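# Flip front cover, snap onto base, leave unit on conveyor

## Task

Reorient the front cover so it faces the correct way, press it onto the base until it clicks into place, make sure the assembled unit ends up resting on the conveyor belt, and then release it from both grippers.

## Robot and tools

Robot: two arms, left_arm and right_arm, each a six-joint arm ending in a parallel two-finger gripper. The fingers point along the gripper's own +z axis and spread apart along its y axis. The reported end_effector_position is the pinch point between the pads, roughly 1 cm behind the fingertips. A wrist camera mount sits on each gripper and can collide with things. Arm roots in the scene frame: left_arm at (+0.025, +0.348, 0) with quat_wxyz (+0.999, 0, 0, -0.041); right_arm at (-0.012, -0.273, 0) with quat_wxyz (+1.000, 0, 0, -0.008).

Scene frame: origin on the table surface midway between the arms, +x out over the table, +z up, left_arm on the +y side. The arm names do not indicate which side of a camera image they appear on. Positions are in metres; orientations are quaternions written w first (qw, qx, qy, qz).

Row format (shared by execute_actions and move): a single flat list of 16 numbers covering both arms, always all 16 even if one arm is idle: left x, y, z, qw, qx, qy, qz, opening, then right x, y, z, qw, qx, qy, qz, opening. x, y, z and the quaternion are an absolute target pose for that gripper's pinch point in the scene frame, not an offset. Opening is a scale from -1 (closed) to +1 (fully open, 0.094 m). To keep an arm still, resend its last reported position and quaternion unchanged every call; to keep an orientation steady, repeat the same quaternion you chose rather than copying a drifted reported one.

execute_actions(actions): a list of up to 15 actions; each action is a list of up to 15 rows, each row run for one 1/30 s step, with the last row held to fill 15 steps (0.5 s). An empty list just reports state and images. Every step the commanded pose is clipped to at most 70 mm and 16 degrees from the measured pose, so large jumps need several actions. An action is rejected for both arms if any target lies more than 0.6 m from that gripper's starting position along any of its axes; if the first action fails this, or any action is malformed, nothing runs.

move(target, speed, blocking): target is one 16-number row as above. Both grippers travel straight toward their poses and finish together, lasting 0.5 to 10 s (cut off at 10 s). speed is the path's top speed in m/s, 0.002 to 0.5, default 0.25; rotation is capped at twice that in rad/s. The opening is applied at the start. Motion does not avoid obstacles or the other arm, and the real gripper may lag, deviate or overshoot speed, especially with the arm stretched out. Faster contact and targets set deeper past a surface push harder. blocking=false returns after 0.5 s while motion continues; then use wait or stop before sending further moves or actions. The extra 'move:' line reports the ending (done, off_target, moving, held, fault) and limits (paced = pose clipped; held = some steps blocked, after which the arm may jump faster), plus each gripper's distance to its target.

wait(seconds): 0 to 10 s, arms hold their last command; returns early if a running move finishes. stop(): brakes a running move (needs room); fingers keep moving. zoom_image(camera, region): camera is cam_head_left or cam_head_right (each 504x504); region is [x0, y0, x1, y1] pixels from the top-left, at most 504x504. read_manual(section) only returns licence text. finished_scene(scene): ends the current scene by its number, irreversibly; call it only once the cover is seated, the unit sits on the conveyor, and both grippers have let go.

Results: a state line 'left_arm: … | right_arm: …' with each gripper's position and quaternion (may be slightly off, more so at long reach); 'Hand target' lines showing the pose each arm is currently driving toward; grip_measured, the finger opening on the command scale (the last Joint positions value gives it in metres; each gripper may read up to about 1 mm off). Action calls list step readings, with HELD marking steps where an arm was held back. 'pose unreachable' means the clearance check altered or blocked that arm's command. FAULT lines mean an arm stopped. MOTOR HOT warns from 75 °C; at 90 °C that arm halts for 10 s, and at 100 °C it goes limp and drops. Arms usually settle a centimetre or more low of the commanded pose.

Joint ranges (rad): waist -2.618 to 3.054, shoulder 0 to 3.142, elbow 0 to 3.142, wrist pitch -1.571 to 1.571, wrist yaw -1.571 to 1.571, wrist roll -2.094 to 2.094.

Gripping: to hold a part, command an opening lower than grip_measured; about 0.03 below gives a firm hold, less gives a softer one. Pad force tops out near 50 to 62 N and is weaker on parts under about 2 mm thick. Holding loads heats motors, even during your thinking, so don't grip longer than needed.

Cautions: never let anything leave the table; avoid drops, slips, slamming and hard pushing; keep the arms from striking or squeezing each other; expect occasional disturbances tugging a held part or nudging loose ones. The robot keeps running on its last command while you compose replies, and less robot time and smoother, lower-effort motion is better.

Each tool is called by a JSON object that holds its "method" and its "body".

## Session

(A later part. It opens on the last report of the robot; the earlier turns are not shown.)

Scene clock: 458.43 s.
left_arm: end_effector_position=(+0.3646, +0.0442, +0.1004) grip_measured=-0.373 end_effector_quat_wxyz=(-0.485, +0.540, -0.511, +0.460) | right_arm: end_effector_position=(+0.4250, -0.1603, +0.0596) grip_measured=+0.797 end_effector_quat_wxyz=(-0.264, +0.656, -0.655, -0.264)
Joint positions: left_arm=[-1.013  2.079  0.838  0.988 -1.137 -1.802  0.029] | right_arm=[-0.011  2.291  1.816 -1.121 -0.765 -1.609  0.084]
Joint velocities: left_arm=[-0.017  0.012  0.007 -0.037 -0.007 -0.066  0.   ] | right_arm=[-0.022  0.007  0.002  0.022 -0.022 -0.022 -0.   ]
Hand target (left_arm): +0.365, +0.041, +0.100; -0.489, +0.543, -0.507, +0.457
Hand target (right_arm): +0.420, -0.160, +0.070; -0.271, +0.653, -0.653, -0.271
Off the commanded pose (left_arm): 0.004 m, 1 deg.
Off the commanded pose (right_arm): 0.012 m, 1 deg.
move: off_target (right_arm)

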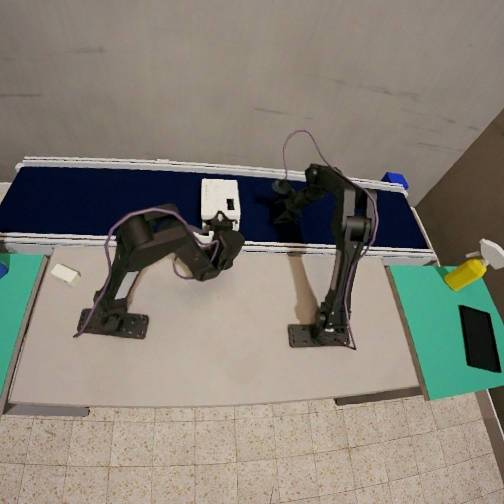

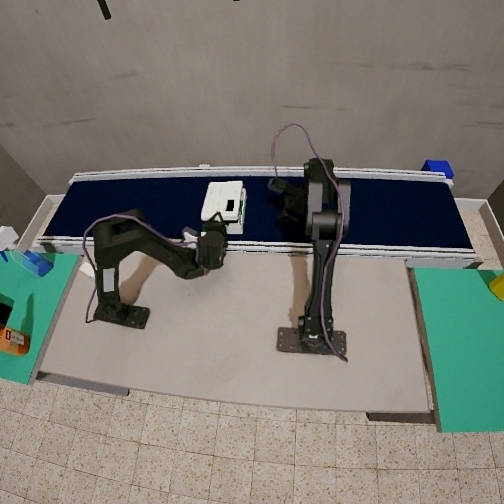

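{"method": "move", "body": {"target": [0.365,0.04,0.084,0.481,-0.534,0.516,-0.465,-0.7,0.42,-0.16,0.07,0.271,-0.653,0.653,0.271,0.8], "speed": 0.02}}

{"method": "zoom_image", "body": {"camera": "cam_head_left", "region": [170,165,270,255]}}

{"method": "zoom_image", "body": {"camera": "cam_head_right", "region": [170,165,270,255]}}

Scene clock: 468.77 s.
left_arm: end_effector_position=(+0.3652, +0.0407, +0.0884) grip_measured=-0.373 end_effector_quat_wxyz=(-0.478, +0.540, -0.511, +0.469) | right_arm: end_effector_position=(+0.4249, -0.1604, +0.0595) grip_measured=+0.797 end_effector_quat_wxyz=(-0.264, +0.656, -0.656, -0.264)
Joint positions: left_arm=[-1.013  2.129  0.838  1.049 -1.122 -1.807  0.029] | right_arm=[-0.011  2.291  1.816 -1.121 -0.765 -1.609  0.084]
Joint velocities: left_arm=[ 0.007  0.002 -0.002  0.051 -0.007  0.081 -0.001] | right_arm=[-0.007  0.002 -0.012 -0.007 -0.066 -0.051 -0.001]
Hand target (left_arm): +0.365, +0.040, +0.084; -0.481, +0.534, -0.516, +0.465
Hand target (right_arm): +0.420, -0.160, +0.070; -0.271, +0.653, -0.653, -0.271
Off the commanded pose (left_arm): 0.004 m, 1 deg.
Off the commanded pose (right_arm): 0.012 m, 1 deg.
move: off_target (right_arm)

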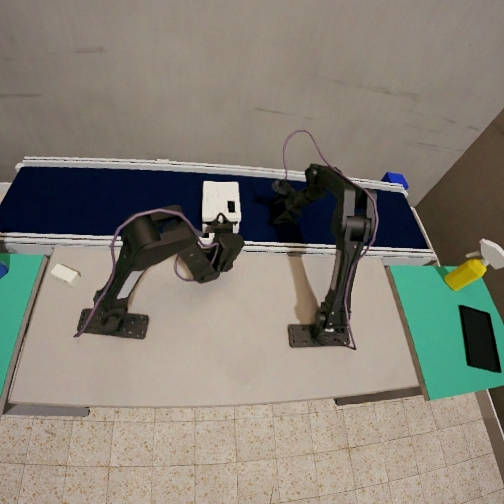

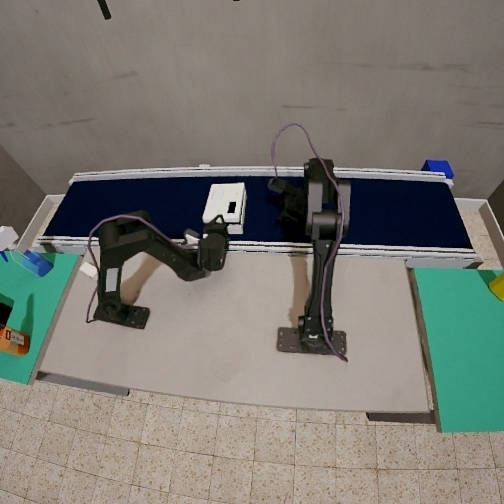

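Region (170, 165, 270, 255) of cam_head_left's 504x504 image, scaled by 5.040, with more detail than that image has; it fills the top 454 rows of this view, and the rest is white.

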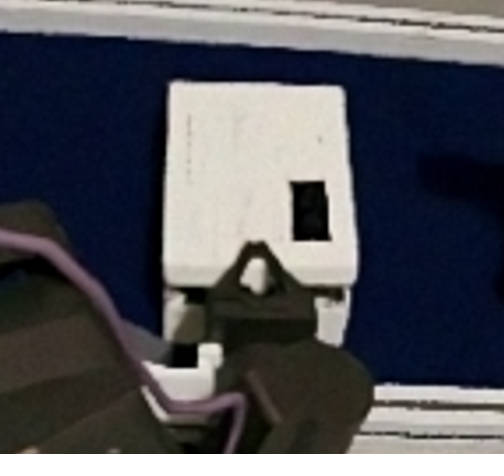

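Region (170, 165, 270, 255) of cam_head_right's 504x504 image, scaled by 5.040, with more detail than that image has; it fills the top 454 rows of this view, and the rest is white.

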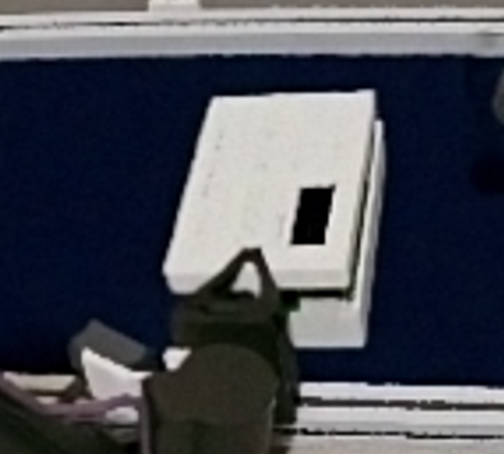

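{"method": "move", "body": {"target": [0.369,0.046,0.074,0.481,-0.534,0.516,-0.465,-0.7,0.42,-0.16,0.07,0.271,-0.653,0.653,0.271,0.8], "speed": 0.02}}

{"method": "zoom_image", "body": {"camera": "cam_head_left", "region": [170,165,270,255]}}

{"method": "zoom_image", "body": {"camera": "cam_head_right", "region": [170,165,270,255]}}

Scene clock: 476.50 s.
left_arm: end_effector_position=(+0.3687, +0.0405, +0.0828) grip_measured=-0.373 end_effector_quat_wxyz=(-0.474, +0.540, -0.507, +0.476) | right_arm: end_effector_position=(+0.4249, -0.1604, +0.0595) grip_measured=+0.797 end_effector_quat_wxyz=(-0.264, +0.656, -0.656, -0.264)
Joint positions: left_arm=[-1.003  2.16   0.838  1.104 -1.106 -1.8    0.029] | right_arm=[-0.011  2.291  1.816 -1.121 -0.765 -1.609  0.084]
Joint velocities: left_arm=[ 0.012  0.022  0.017  0.051 -0.051 -0.007 -0.   ] | right_arm=[-0.017 -0.002  0.002 -0.007 -0.066 -0.037  0.   ]
Hand target (left_arm): +0.369, +0.046, +0.074; -0.481, +0.535, -0.516, +0.465
Hand target (right_arm): +0.420, -0.160, +0.070; -0.271, +0.653, -0.653, -0.271
Off the commanded pose (left_arm): 0.010 m, 2 deg.
Off the commanded pose (right_arm): 0.012 m, 1 deg.
move: off_target (right_arm)

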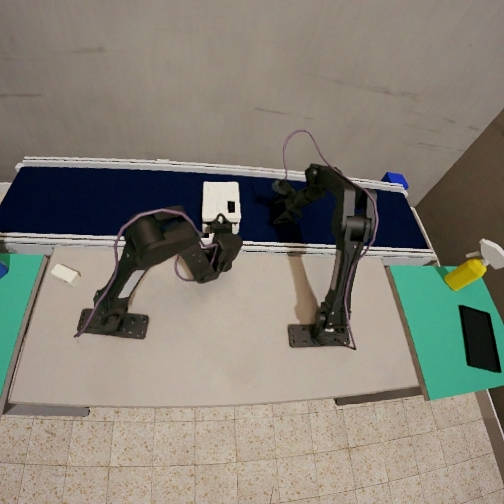

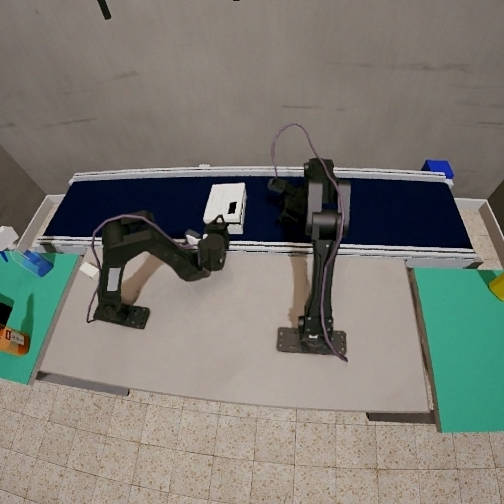

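Region (170, 165, 270, 255) of cam_head_left's 504x504 image, scaled by 5.040, with more detail than that image has; it fills the top 454 rows of this view, and the rest is white.

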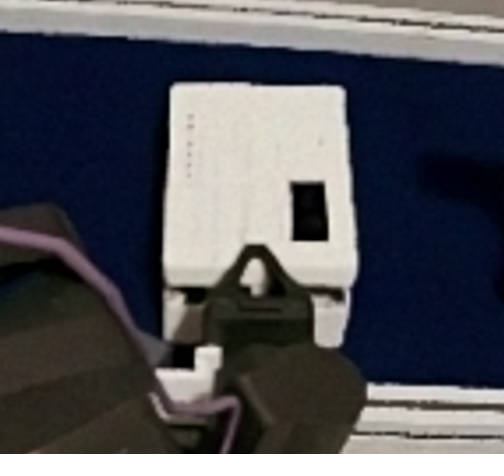

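Region (170, 165, 270, 255) of cam_head_right's 504x504 image, scaled by 5.040, with more detail than that image has; it fills the top 454 rows of this view, and the rest is white.

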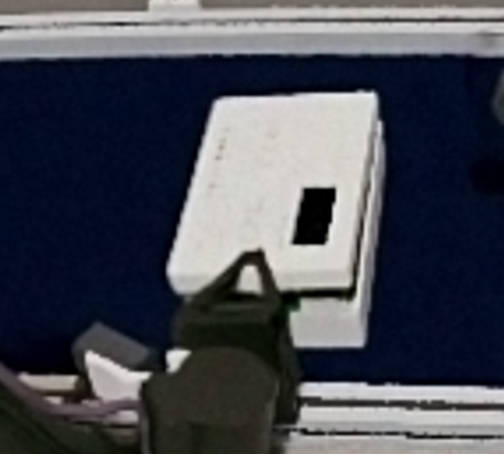

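{"method": "move", "body": {"target": [0.369,0.042,0.082,0.481,-0.534,0.516,-0.465,-0.15,0.46,-0.06,0.13,0.271,-0.653,0.653,0.271,-1], "speed": 0.08}}

{"method": "zoom_image", "body": {"camera": "cam_head_left", "region": [170,165,270,255]}}

{"method": "zoom_image", "body": {"camera": "cam_head_right", "region": [170,165,270,255]}}

Scene clock: 484.97 s.
left_arm: end_effector_position=(+0.3687, +0.0403, +0.0836) grip_measured=-0.152 end_effector_quat_wxyz=(-0.474, +0.540, -0.506, +0.478) | right_arm: end_effector_position=(+0.4619, -0.0636, +0.1285) grip_measured=-0.979 end_effector_quat_wxyz=(-0.273, +0.656, -0.653, -0.262)
Joint positions: left_arm=[-1.003  2.16   0.838  1.109 -1.105 -1.798  0.04 ] | right_arm=[ 0.191  2.411  2.289 -1.264 -0.758 -1.327  0.001]
Joint velocities: left_arm=[-0.002  0.002  0.012  0.066  0.037  0.007 -0.001] | right_arm=[-0.002 -0.012  0.027 -0.007 -0.007 -0.037  0.   ]
Hand target (left_arm): +0.369, +0.042, +0.082; -0.481, +0.534, -0.516, +0.466
Hand target (right_arm): +0.462, -0.061, +0.130; -0.271, +0.653, -0.653, -0.270
Off the commanded pose (left_arm): 0.002 m, 2 deg.
Off the commanded pose (right_arm): 0.004 m, 1 deg.
move: done

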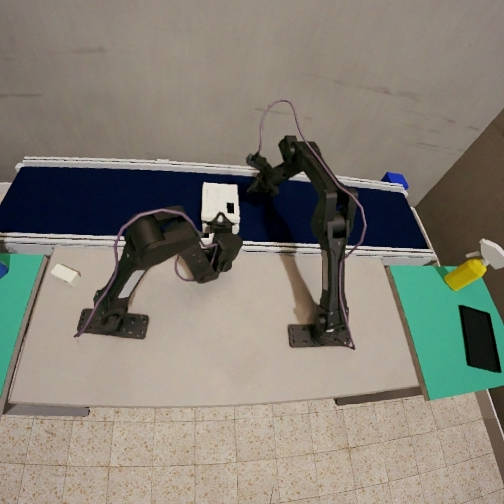

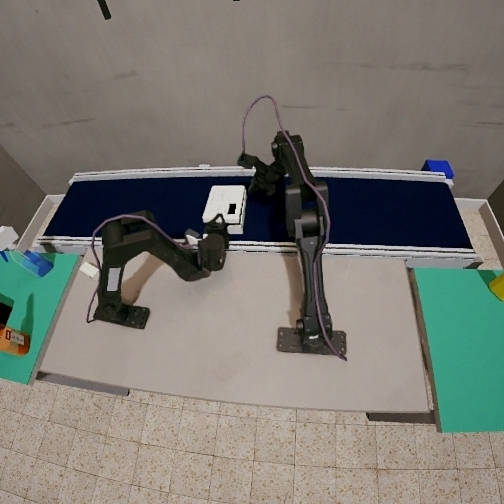

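Region (170, 165, 270, 255) of cam_head_left's 504x504 image, scaled by 5.040, with more detail than that image has; it fills the top 454 rows of this view, and the rest is white.

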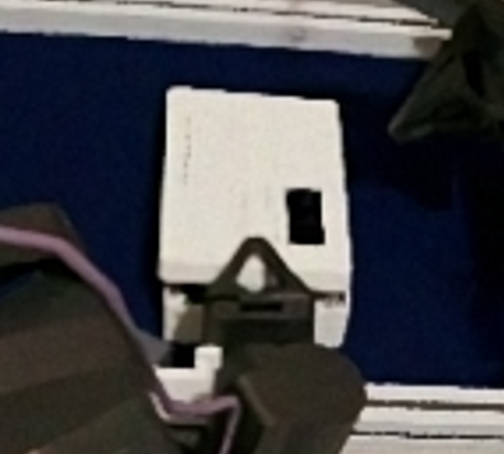

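Region (170, 165, 270, 255) of cam_head_right's 504x504 image, scaled by 5.040, with more detail than that image has; it fills the top 454 rows of this view, and the rest is white.

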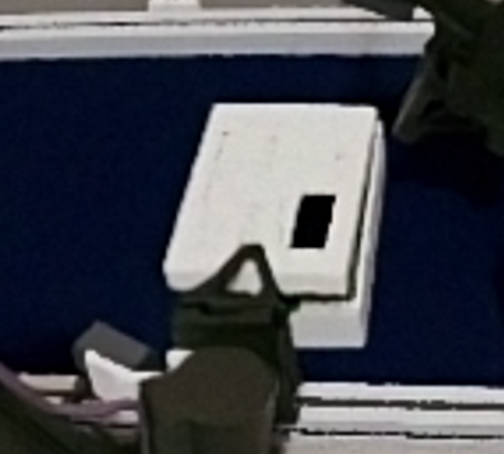

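{"method": "move", "body": {"target": [0.369,0.042,0.082,0.481,-0.534,0.516,-0.465,-0.15,0.5,0.02,0.12,0.36,-0.316,0.868,0.131,-1], "speed": 0.1}}

{"method": "move", "body": {"target": [0.369,0.042,0.082,0.481,-0.534,0.516,-0.465,-0.15,0.5,0.02,0.075,0.36,-0.316,0.868,0.131,-1], "speed": 0.02}}

{"method": "execute_actions", "body": {"actions": [[[0.36,0.042,0.082,0.481,-0.534,0.516,-0.465,-0.15,0.5,0.02,0.075,0.36,-0.316,0.868,0.131,-1]],[[0.352,0.042,0.082,0.481,-0.534,0.516,-0.465,-0.15,0.5,0.02,0.075,0.36,-0.316,0.868,0.131,-1]],[[0.344,0.042,0.082,0.481,-0.534,0.516,-0.465,-0.15,0.5,0.02,0.075,0.36,-0.316,0.868,0.131,-1]],[[0.335,0.042,0.084,0.481,-0.534,0.516,-0.465,-0.15,0.5,0.02,0.075,0.36,-0.316,0.868,0.131,-1]],[[0.32,0.042,0.09,0.481,-0.534,0.516,-0.465,-0.15,0.5,0.02,0.075,0.36,-0.316,0.868,0.131,-1]]]}}

{"method": "move", "body": {"target": [0.3,0.2,0.15,0.481,-0.534,0.516,-0.465,-0.15,0.46,-0.08,0.14,0.36,-0.316,0.868,0.131,-1], "speed": 0.1}}

{"method": "zoom_image", "body": {"camera": "cam_head_left", "region": [170,165,270,255]}}

{"method": "zoom_image", "body": {"camera": "cam_head_right", "region": [170,165,270,255]}}

Scene clock: 505.00 s.
left_arm: end_effector_position=(+0.3687, +0.0403, +0.0836) grip_measured=-0.152 end_effector_quat_wxyz=(-0.474, +0.540, -0.506, +0.478) | right_arm: end_effector_position=(+0.5005, +0.0169, +0.1128) grip_measured=-0.979 end_effector_quat_wxyz=(+0.354, -0.319, +0.869, +0.131)
Joint positions: left_arm=[-1.003  2.16   0.838  1.109 -1.105 -1.798  0.04 ] | right_arm=[ 0.477  2.18   1.765 -0.398 -0.17  -0.175  0.001]
Joint velocities: left_arm=[ 0.017 -0.007 -0.012 -0.022 -0.007 -0.007 -0.   ] | right_arm=[-0.007 -0.022 -0.012 -0.037  0.051  0.022 -0.002]
Hand target (left_arm): +0.369, +0.042, +0.082; -0.481, +0.534, -0.516, +0.466
Hand target (right_arm): +0.500, +0.019, +0.119; +0.361, -0.317, +0.867, +0.132
Off the commanded pose (left_arm): 0.002 m, 2 deg.
Off the commanded pose (right_arm): 0.008 m, 1 deg.
move: done

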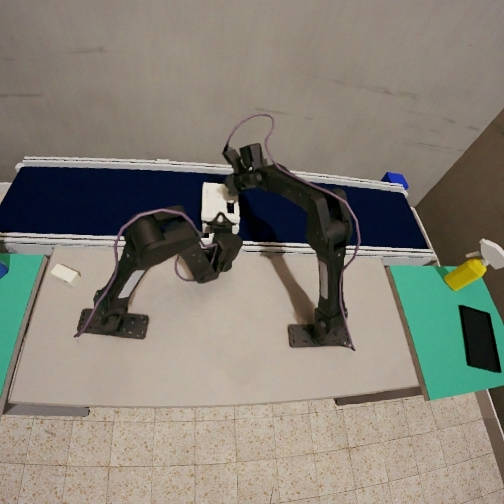

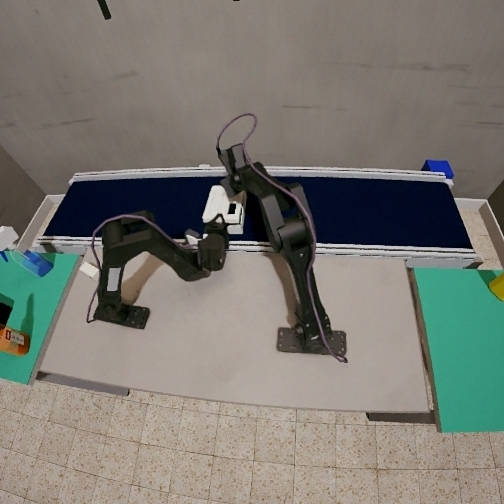

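Scene clock: 507.37 s.
left_arm: end_effector_position=(+0.3687, +0.0403, +0.0836) grip_measured=-0.152 end_effector_quat_wxyz=(-0.474, +0.540, -0.506, +0.478) | right_arm: end_effector_position=(+0.5041, +0.0179, +0.0905) grip_measured=-0.979 end_effector_quat_wxyz=(+0.372, -0.316, +0.863, +0.132)
Joint positions: left_arm=[-1.003  2.16   0.838  1.109 -1.105 -1.798  0.04 ] | right_arm=[ 0.477  2.194  1.67  -0.25  -0.165 -0.17   0.001]
Joint velocities: left_arm=[-0.012 -0.002 -0.002  0.037 -0.037 -0.007  0.   ] | right_arm=[ 0.002 -0.007 -0.012 -0.007  0.037  0.007  0.001]
Hand target (left_arm): +0.369, +0.042, +0.082; -0.481, +0.534, -0.516, +0.466
Hand target (right_arm): +0.499, +0.020, +0.075; +0.360, -0.316, +0.868, +0.131
Off the commanded pose (left_arm): 0.002 m, 2 deg.
Off the commanded pose (right_arm): 0.016 m, 1 deg.
move: off_target (right_arm)

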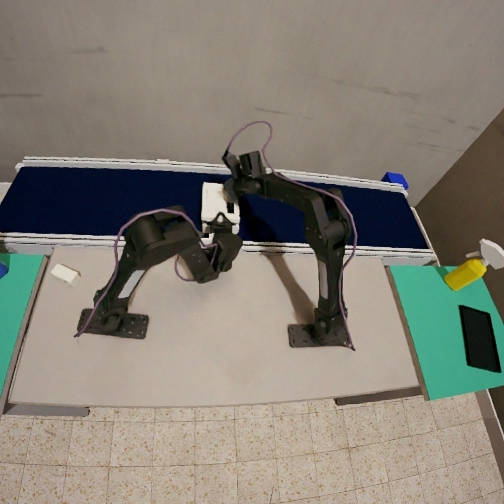

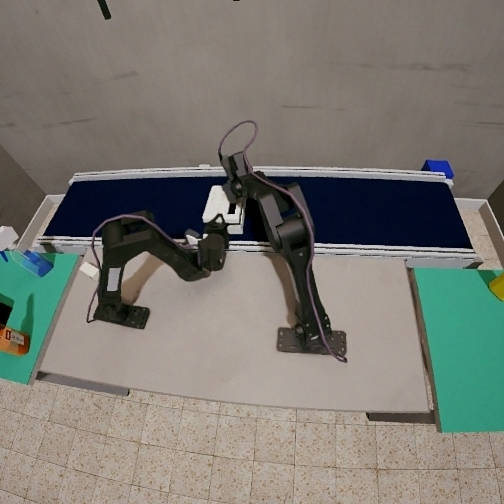

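Scene clock: 509.87 s.
left_arm: end_effector_position=(+0.3228, +0.0341, +0.0923) grip_measured=-0.152 end_effector_quat_wxyz=(-0.472, +0.535, -0.510, +0.480) | right_arm: end_effector_position=(+0.5043, +0.0177, +0.0905) grip_measured=-0.979 end_effector_quat_wxyz=(+0.372, -0.315, +0.863, +0.131)
Joint positions: left_arm=[-1.129  2.084  0.774  1.04  -1.215 -1.856  0.04 ] | right_arm=[ 0.477  2.194  1.67  -0.25  -0.164 -0.169  0.001]
Joint velocities: left_arm=[-0.007  0.012  0.002  0.037  0.066 -0.066 -0.001] | right_arm=[-0.012  0.017 -0.002 -0.022  0.022  0.051 -0.001]
Hand target (left_arm): +0.320, +0.042, +0.090; -0.482, +0.533, -0.516, +0.466
Hand target (right_arm): +0.500, +0.020, +0.075; +0.360, -0.316, +0.868, +0.131
Off the commanded pose (left_arm): 0.009 m, 2 deg.
Off the commanded pose (right_arm): 0.016 m, 1 deg.
Step readings (end_effector_position; steps 1 to 15: 1st action; 16 to 30: 2nd action; 31 to 45: 3rd action; 46 to 60: 4th action; 61 to 75: 5th action):
0: left_arm (+0.3687, +0.0403, +0.0836) | right_arm (+0.5041, +0.0179, +0.0905)
1: left_arm (+0.3684, +0.0401, +0.0836) | right_arm (+0.5042, +0.0178, +0.0905)
2: left_arm (+0.3677, +0.0396, +0.0837) | right_arm (+0.5042, +0.0178, +0.0905)
4: left_arm (+0.3658, +0.0379, +0.0837) | right_arm (+0.5042, +0.0178, +0.0905)
8: left_arm (+0.3641, +0.0363, +0.0838) | right_arm (+0.5042, +0.0178, +0.0905)
15: left_arm (+0.3641, +0.0363, +0.0838) | right_arm (+0.5042, +0.0178, +0.0905)
16: left_arm (+0.3635, +0.0365, +0.0836) | right_arm (+0.5042, +0.0178, +0.0905)
17: left_arm (+0.3620, +0.0366, +0.0829) | right_arm (+0.5042, +0.0178, +0.0905)
19: left_arm (+0.3584, +0.0362, +0.0811) | right_arm (+0.5042, +0.0178, +0.0905)
23: left_arm (+0.3557, +0.0356, +0.0801) | right_arm (+0.5042, +0.0178, +0.0905)
30: left_arm (+0.3557, +0.0359, +0.0801) | right_arm (+0.5042, +0.0178, +0.0905)
31: left_arm (+0.3550, +0.0361, +0.0803) | right_arm (+0.5042, +0.0178, +0.0905)
32: left_arm (+0.3535, +0.0364, +0.0806) | right_arm (+0.5042, +0.0178, +0.0905)
34: left_arm (+0.3503, +0.0359, +0.0817) | right_arm (+0.5042, +0.0178, +0.0905)
38: left_arm (+0.3479, +0.0347, +0.0836) | right_arm (+0.5043, +0.0177, +0.0905)
45: left_arm (+0.3479, +0.0354, +0.0837) | right_arm (+0.5043, +0.0177, +0.0905)
46: left_arm (+0.3472, +0.0356, +0.0840) | right_arm (+0.5043, +0.0177, +0.0905)
47: left_arm (+0.3454, +0.0360, +0.0843) | right_arm (+0.5043, +0.0177, +0.0905)
49: left_arm (+0.3415, +0.0355, +0.0851) | right_arm (+0.5043, +0.0177, +0.0905)
53: left_arm (+0.3388, +0.0340, +0.0865) | right_arm (+0.5043, +0.0177, +0.0905)
60: left_arm (+0.3387, +0.0348, +0.0860) | right_arm (+0.5043, +0.0177, +0.0905)
61: left_arm (+0.3373, +0.0353, +0.0864) | right_arm (+0.5043, +0.0177, +0.0905)
62: left_arm (+0.3343, +0.0361, +0.0871) | right_arm (+0.5043, +0.0177, +0.0905)
64: left_arm (+0.3275, +0.0347, +0.0901) | right_arm (+0.5043, +0.0177, +0.0905)
68: left_arm (+0.3230, +0.0325, +0.0938) | right_arm (+0.5043, +0.0177, +0.0905)
75: end_effector_position above

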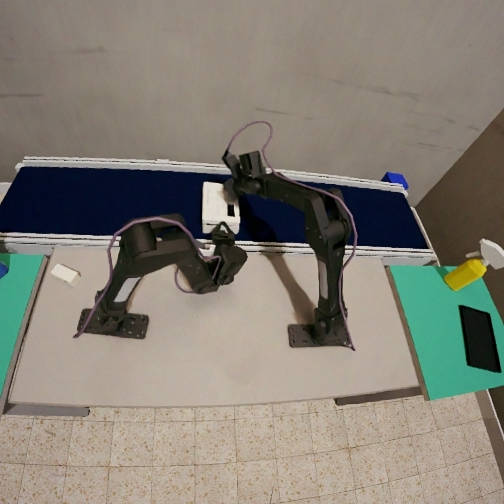

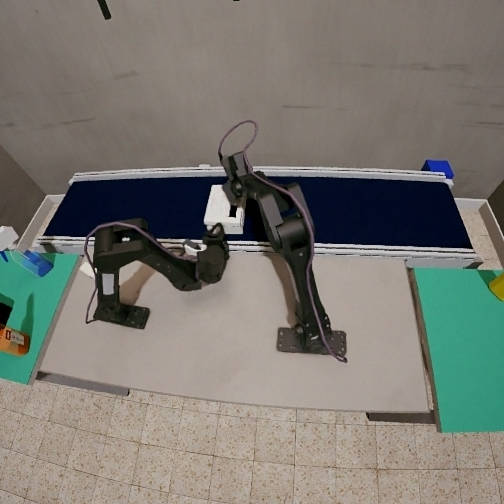

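Scene clock: 512.37 s.
left_arm: end_effector_position=(+0.3001, +0.1946, +0.1557) grip_measured=-0.152 end_effector_quat_wxyz=(-0.477, +0.539, -0.505, +0.477) | right_arm: end_effector_position=(+0.4679, -0.0756, +0.1382) grip_measured=-0.979 end_effector_quat_wxyz=(+0.366, -0.313, +0.867, +0.129)
Joint positions: left_arm=[-0.945  1.301  0.217  0.901 -1.053 -1.762  0.04 ] | right_arm=[ 0.31   1.898  1.44  -0.355 -0.277 -0.288  0.001]
Joint velocities: left_arm=[-0.012  0.002 -0.002 -0.022 -0.081  0.007 -0.001] | right_arm=[-0.002  0.017 -0.002 -0.037 -0.051  0.007  0.   ]
Hand target (left_arm): +0.299, +0.199, +0.152; -0.481, +0.534, -0.516, +0.465
Hand target (right_arm): +0.460, -0.079, +0.140; +0.360, -0.315, +0.868, +0.132
Off the commanded pose (left_arm): 0.008 m, 2 deg.
Off the commanded pose (right_arm): 0.009 m, 1 deg.
move: done

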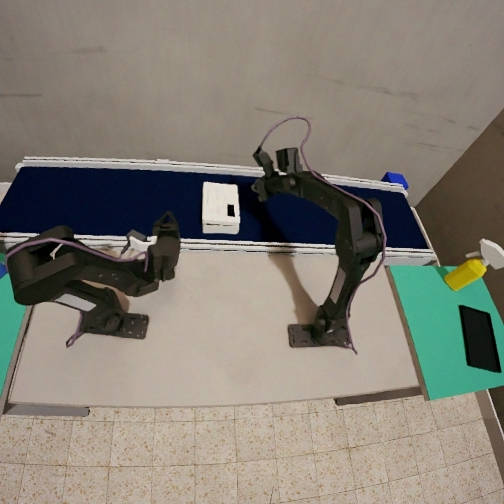

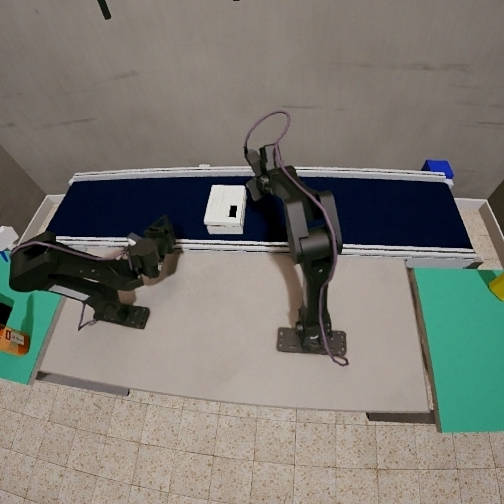

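Region (170, 165, 270, 255) of cam_head_left's 504x504 image, scaled by 5.040, with more detail than that image has; it fills the top 454 rows of this view, and the rest is white.

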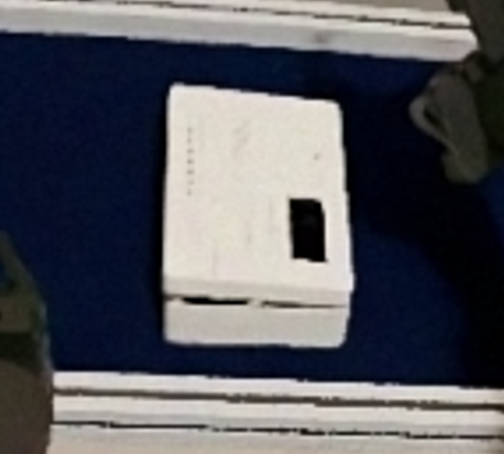

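Region (170, 165, 270, 255) of cam_head_right's 504x504 image, scaled by 5.040, with more detail than that image has; it fills the top 454 rows of this view, and the rest is white.

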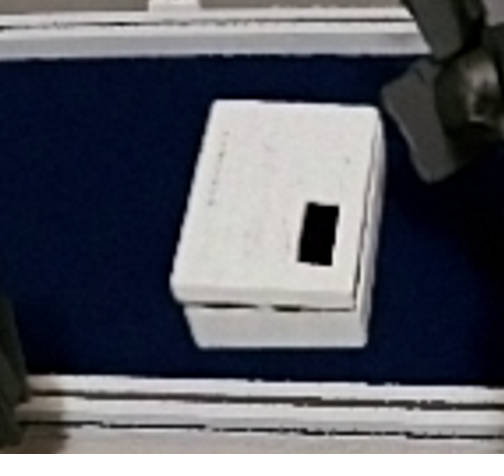

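{"method": "move", "body": {"target": [0.4,0.2,0.12,0.1,0.2,0.92,-0.32,0.8,0.45,-0.09,0.08,0.271,-0.653,0.653,0.271,0.8], "speed": 0.2}}

{"method": "move", "body": {"target": [0.46,0.15,0.068,0.264,0.67,0.636,-0.278,0.8,0.45,-0.07,0.034,0.271,-0.653,0.653,0.271,0.8], "speed": 0.15}}

{"method": "move", "body": {"target": [0.46,0.098,0.068,0.264,0.67,0.636,-0.278,0.8,0.45,-0.032,0.036,0.271,-0.653,0.653,0.271,0.8], "speed": 0.02}}

{"method": "zoom_image", "body": {"camera": "cam_head_left", "region": [170,165,270,255]}}

{"method": "zoom_image", "body": {"camera": "cam_head_right", "region": [170,165,270,255]}}

Scene clock: 530.53 s.
left_arm: end_effector_position=(+0.3991, +0.2042, +0.1183) grip_measured=+0.798 end_effector_quat_wxyz=(+0.106, +0.194, +0.919, -0.328) | right_arm: end_effector_position=(+0.4473, -0.0891, +0.0794) grip_measured=+0.797 end_effector_quat_wxyz=(-0.267, +0.655, -0.657, -0.261)
Joint positions: left_arm=[-0.001  1.894  1.474 -0.994  0.688  0.276  0.084] | right_arm=[ 0.145  2.336  1.971 -1.071 -0.756 -1.385  0.084]
Joint velocities: left_arm=[-0.007  0.002  0.007 -0.007 -0.037 -0.022  0.   ] | right_arm=[-0.002 -0.007 -0.002 -0.022  0.022 -0.051  0.   ]
Hand target (left_arm): +0.400, +0.201, +0.118; +0.101, +0.203, +0.917, -0.327
Hand target (right_arm): +0.450, -0.090, +0.081; -0.270, +0.652, -0.655, -0.270
Off the commanded pose (left_arm): 0.005 m, 1 deg.
Off the commanded pose (right_arm): 0.003 m, 1 deg.
move: done

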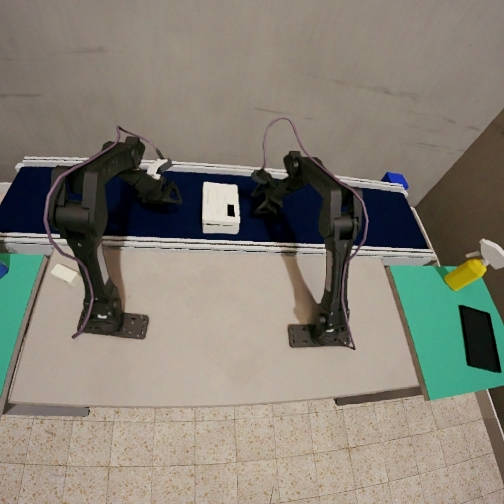

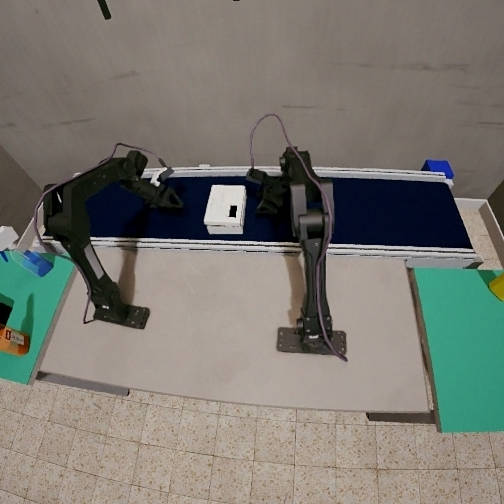

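Scene clock: 534.90 s.
left_arm: end_effector_position=(+0.4615, +0.1567, +0.0664) grip_measured=+0.798 end_effector_quat_wxyz=(+0.265, +0.668, +0.644, -0.263) | right_arm: end_effector_position=(+0.4579, -0.0754, +0.0470) grip_measured=+0.797 end_effector_quat_wxyz=(-0.280, +0.659, -0.651, -0.252)
Joint positions: left_arm=[-0.073  2.262  1.793 -0.967  0.755  1.398  0.084] | right_arm=[ 0.17   2.381  1.913 -0.91  -0.753 -1.351  0.084]
Joint velocities: left_arm=[-0.002 -0.007  0.012 -0.022  0.037 -0.037 -0.   ] | right_arm=[-0.002 -0.002 -0.002  0.007  0.022  0.066 -0.   ]
Hand target (left_arm): +0.460, +0.151, +0.067; +0.265, +0.670, +0.636, -0.277
Hand target (right_arm): +0.449, -0.070, +0.034; -0.270, +0.654, -0.653, -0.271
Off the commanded pose (left_arm): 0.007 m, 2 deg.
Off the commanded pose (right_arm): 0.016 m, 3 deg.
move: off_target (right_arm)

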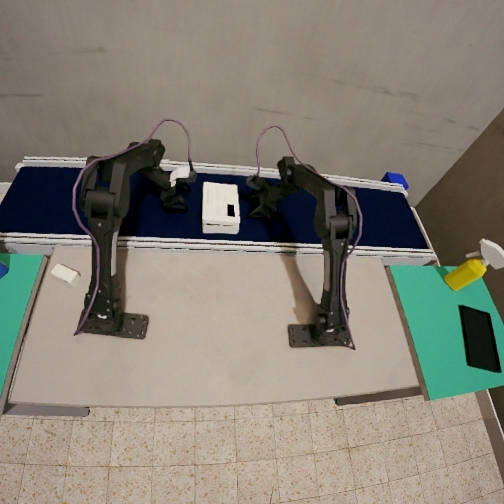

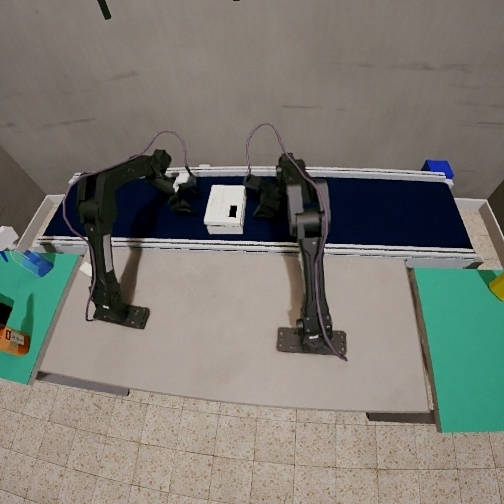

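Scene clock: 538.07 s.
left_arm: end_effector_position=(+0.4588, +0.1111, +0.0694) grip_measured=+0.798 end_effector_quat_wxyz=(+0.258, +0.667, +0.645, -0.268) | right_arm: end_effector_position=(+0.4545, -0.0439, +0.0473) grip_measured=+0.797 end_effector_quat_wxyz=(-0.274, +0.652, -0.660, -0.256)
Joint positions: left_arm=[-0.174  2.277  1.827 -0.914  0.74   1.267  0.084] | right_arm=[ 0.238  2.381  1.913 -0.858 -0.736 -1.241  0.084]
Joint velocities: left_arm=[-0.012  0.022 -0.012  0.022 -0.007 -0.007  0.   ] | right_arm=[ 0.002  0.012 -0.007 -0.007  0.022  0.007  0.   ]
Hand target (left_arm): +0.460, +0.098, +0.068; +0.264, +0.670, +0.636, -0.277
Hand target (right_arm): +0.450, -0.033, +0.036; -0.270, +0.653, -0.653, -0.271
Off the commanded pose (left_arm): 0.013 m, 2 deg.
Off the commanded pose (right_arm): 0.017 m, 2 deg.
move: off_target (left_arm, right_arm)

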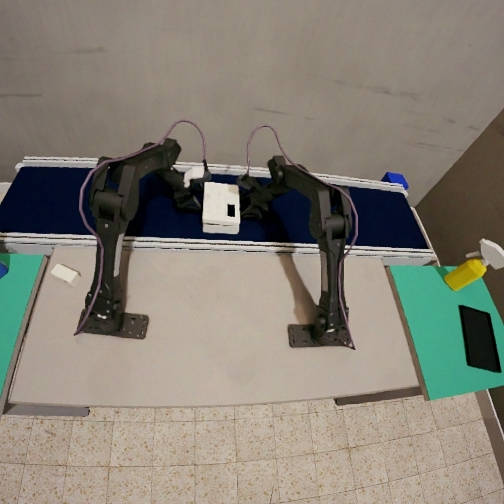

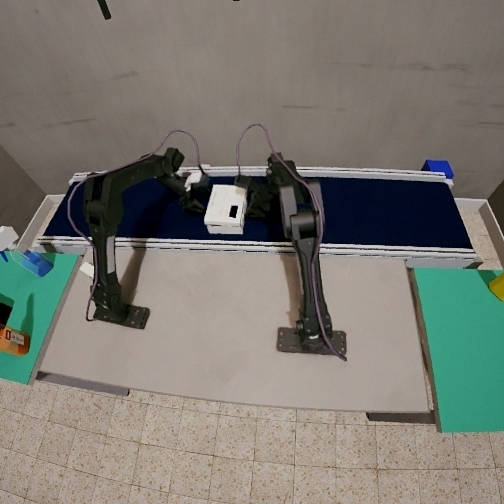

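Region (170, 165, 270, 255) of cam_head_left's 504x504 image, scaled by 5.040, with more detail than that image has; it fills the top 454 rows of this view, and the rest is white.

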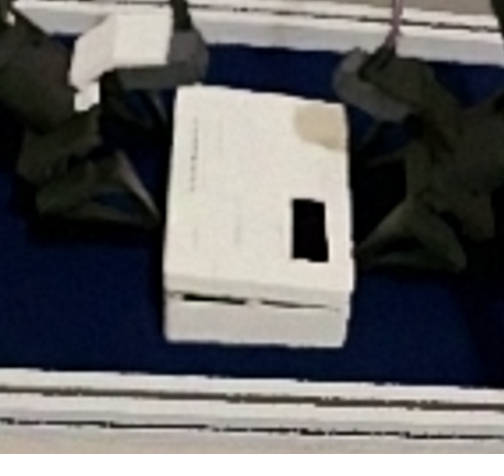

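Region (170, 165, 270, 255) of cam_head_right's 504x504 image, scaled by 5.040, with more detail than that image has; it fills the top 454 rows of this view, and the rest is white.

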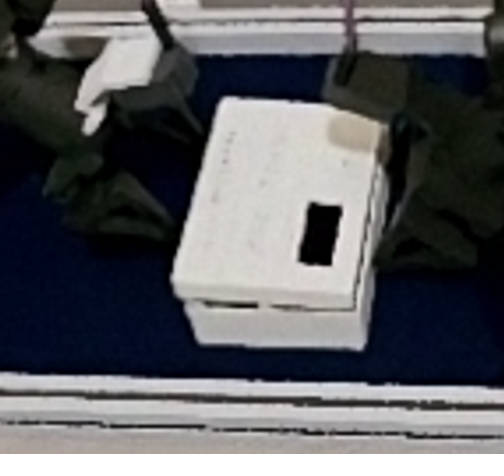

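{"method": "move", "body": {"target": [0.45,0.13,0.1,0.271,0.653,0.653,-0.271,0.8,0.45,-0.065,0.1,0.271,-0.653,0.653,0.271,0.8], "speed": 0.05}}

{"method": "move", "body": {"target": [0.45,0.082,0.115,0.271,0.653,0.653,-0.271,0.8,0.45,-0.014,0.115,0.271,-0.653,0.653,0.271,0.8], "speed": 0.05}}

{"method": "move", "body": {"target": [0.45,0.082,0.06,0.271,0.653,0.653,-0.271,0.8,0.45,-0.014,0.06,0.271,-0.653,0.653,0.271,0.8], "speed": 0.02}}

{"method": "zoom_image", "body": {"camera": "cam_head_left", "region": [170,165,270,255]}}

{"method": "zoom_image", "body": {"camera": "cam_head_right", "region": [170,165,270,255]}}

Scene clock: 547.10 s.
left_arm: end_effector_position=(+0.4589, +0.1281, +0.0952) grip_measured=+0.798 end_effector_quat_wxyz=(+0.274, +0.658, +0.653, -0.257) | right_arm: end_effector_position=(+0.4464, -0.0649, +0.0751) grip_measured=+0.797 end_effector_quat_wxyz=(-0.250, +0.650, -0.663, -0.275)
Joint positions: left_arm=[-0.139  2.2    1.799 -0.935  0.74   1.266  0.084] | right_arm=[ 0.195  2.381  2.035 -1.09  -0.751 -1.318  0.084]
Joint velocities: left_arm=[-0.012  0.002 -0.007  0.037  0.022 -0.066 -0.   ] | right_arm=[-0.002  0.002  0.032  0.037  0.037 -0.007  0.   ]
Hand target (left_arm): +0.451, +0.130, +0.100; +0.271, +0.653, +0.653, -0.271
Hand target (right_arm): +0.450, -0.065, +0.100; -0.271, +0.653, -0.653, -0.271
Off the commanded pose (left_arm): 0.010 m, 2 deg.
Off the commanded pose (right_arm): 0.025 m, 3 deg.
move: off_target (right_arm)

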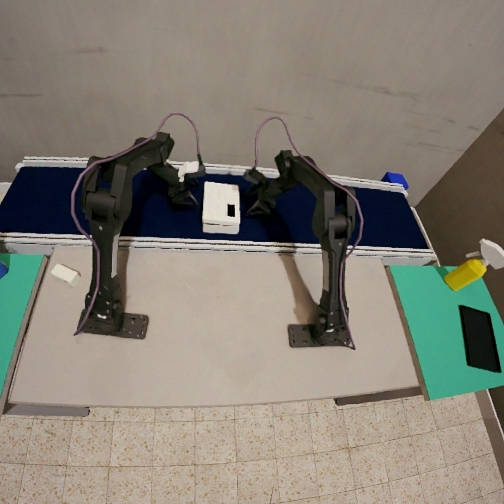

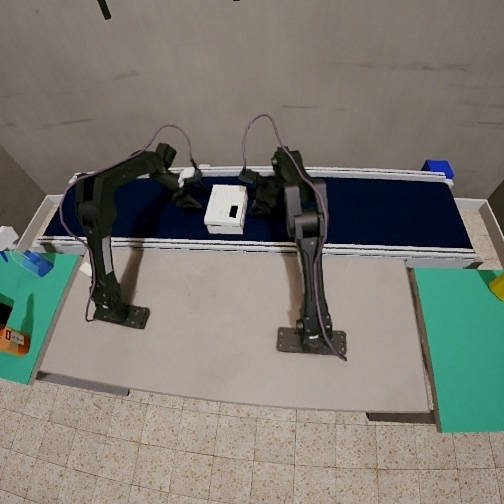

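Scene clock: 548.73 s.
left_arm: end_effector_position=(+0.4460, +0.0860, +0.1066) grip_measured=+0.798 end_effector_quat_wxyz=(+0.261, +0.653, +0.656, -0.274) | right_arm: end_effector_position=(+0.4474, -0.0187, +0.1044) grip_measured=+0.797 end_effector_quat_wxyz=(-0.260, +0.652, -0.658, -0.272)
Joint positions: left_arm=[-0.233  2.2    1.839 -0.932  0.735  1.144  0.084] | right_arm=[ 0.288  2.381  2.14  -1.09  -0.741 -1.196  0.084]
Joint velocities: left_arm=[-0.022  0.022 -0.012  0.051  0.066 -0.022  0.   ] | right_arm=[-0.007 -0.017 -0.022  0.022 -0.081 -0.037  0.001]
Hand target (left_arm): +0.450, +0.082, +0.115; +0.271, +0.653, +0.653, -0.271
Hand target (right_arm): +0.451, -0.014, +0.115; -0.271, +0.653, -0.653, -0.271
Off the commanded pose (left_arm): 0.010 m, 1 deg.
Off the commanded pose (right_arm): 0.012 m, 1 deg.
move: off_target (right_arm)

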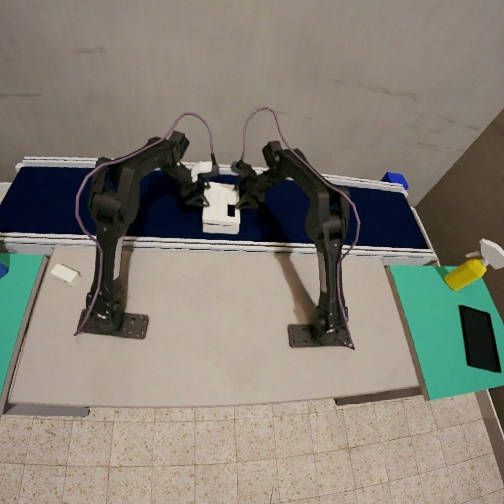

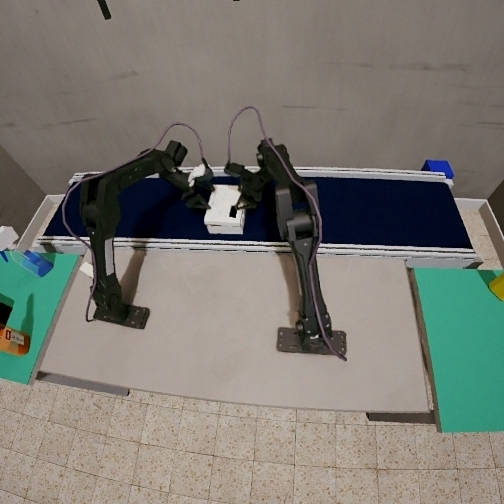

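Scene clock: 551.30 s.
left_arm: end_effector_position=(+0.4551, +0.0766, +0.0940) grip_measured=+0.798 end_effector_quat_wxyz=(+0.305, +0.654, +0.635, -0.277) | right_arm: end_effector_position=(+0.4513, -0.0156, +0.0890) grip_measured=+0.797 end_effector_quat_wxyz=(-0.288, +0.646, -0.647, -0.285)
Joint positions: left_arm=[-0.233  2.2    1.742 -0.743  0.782  1.13   0.084] | right_arm=[ 0.278  2.37   2.025 -0.942 -0.795 -1.186  0.084]
Joint velocities: left_arm=[-0.017 -0.027 -0.002  0.007 -0.037 -0.022 -0.   ] | right_arm=[ 0.002 -0.017 -0.007 -0.007 -0.081 -0.022 -0.001]
Hand target (left_arm): +0.448, +0.083, +0.061; +0.271, +0.654, +0.652, -0.271
Hand target (right_arm): +0.448, -0.015, +0.061; -0.269, +0.654, -0.652, -0.272
Off the commanded pose (left_arm): 0.035 m, 4 deg.
Off the commanded pose (right_arm): 0.029 m, 3 deg.
move: off_target (left_arm, right_arm)

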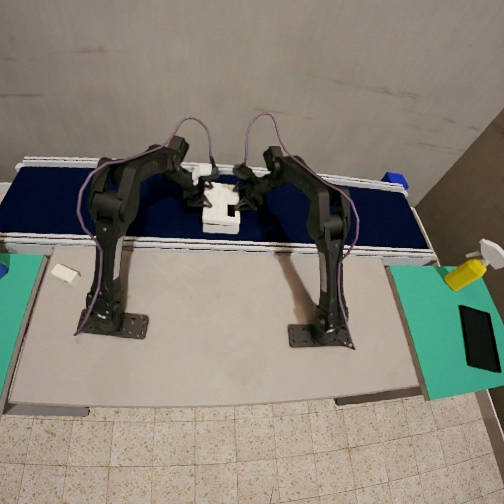

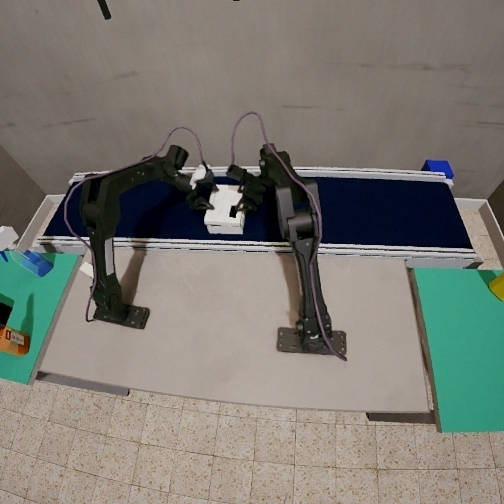

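Region (170, 165, 270, 255) of cam_head_left's 504x504 image, scaled by 5.040, with more detail than that image has; it fills the top 454 rows of this view, and the rest is white.

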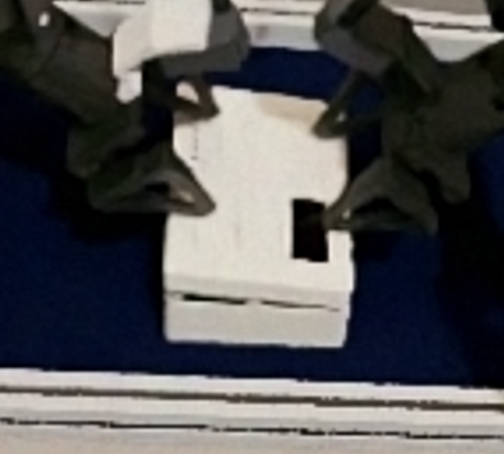

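Region (170, 165, 270, 255) of cam_head_right's 504x504 image, scaled by 5.040, with more detail than that image has; it fills the top 454 rows of this view, and the rest is white.

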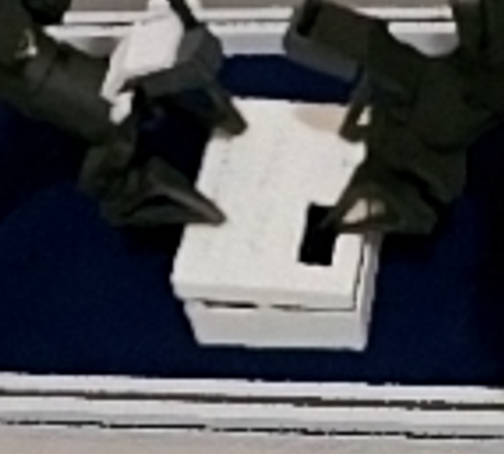

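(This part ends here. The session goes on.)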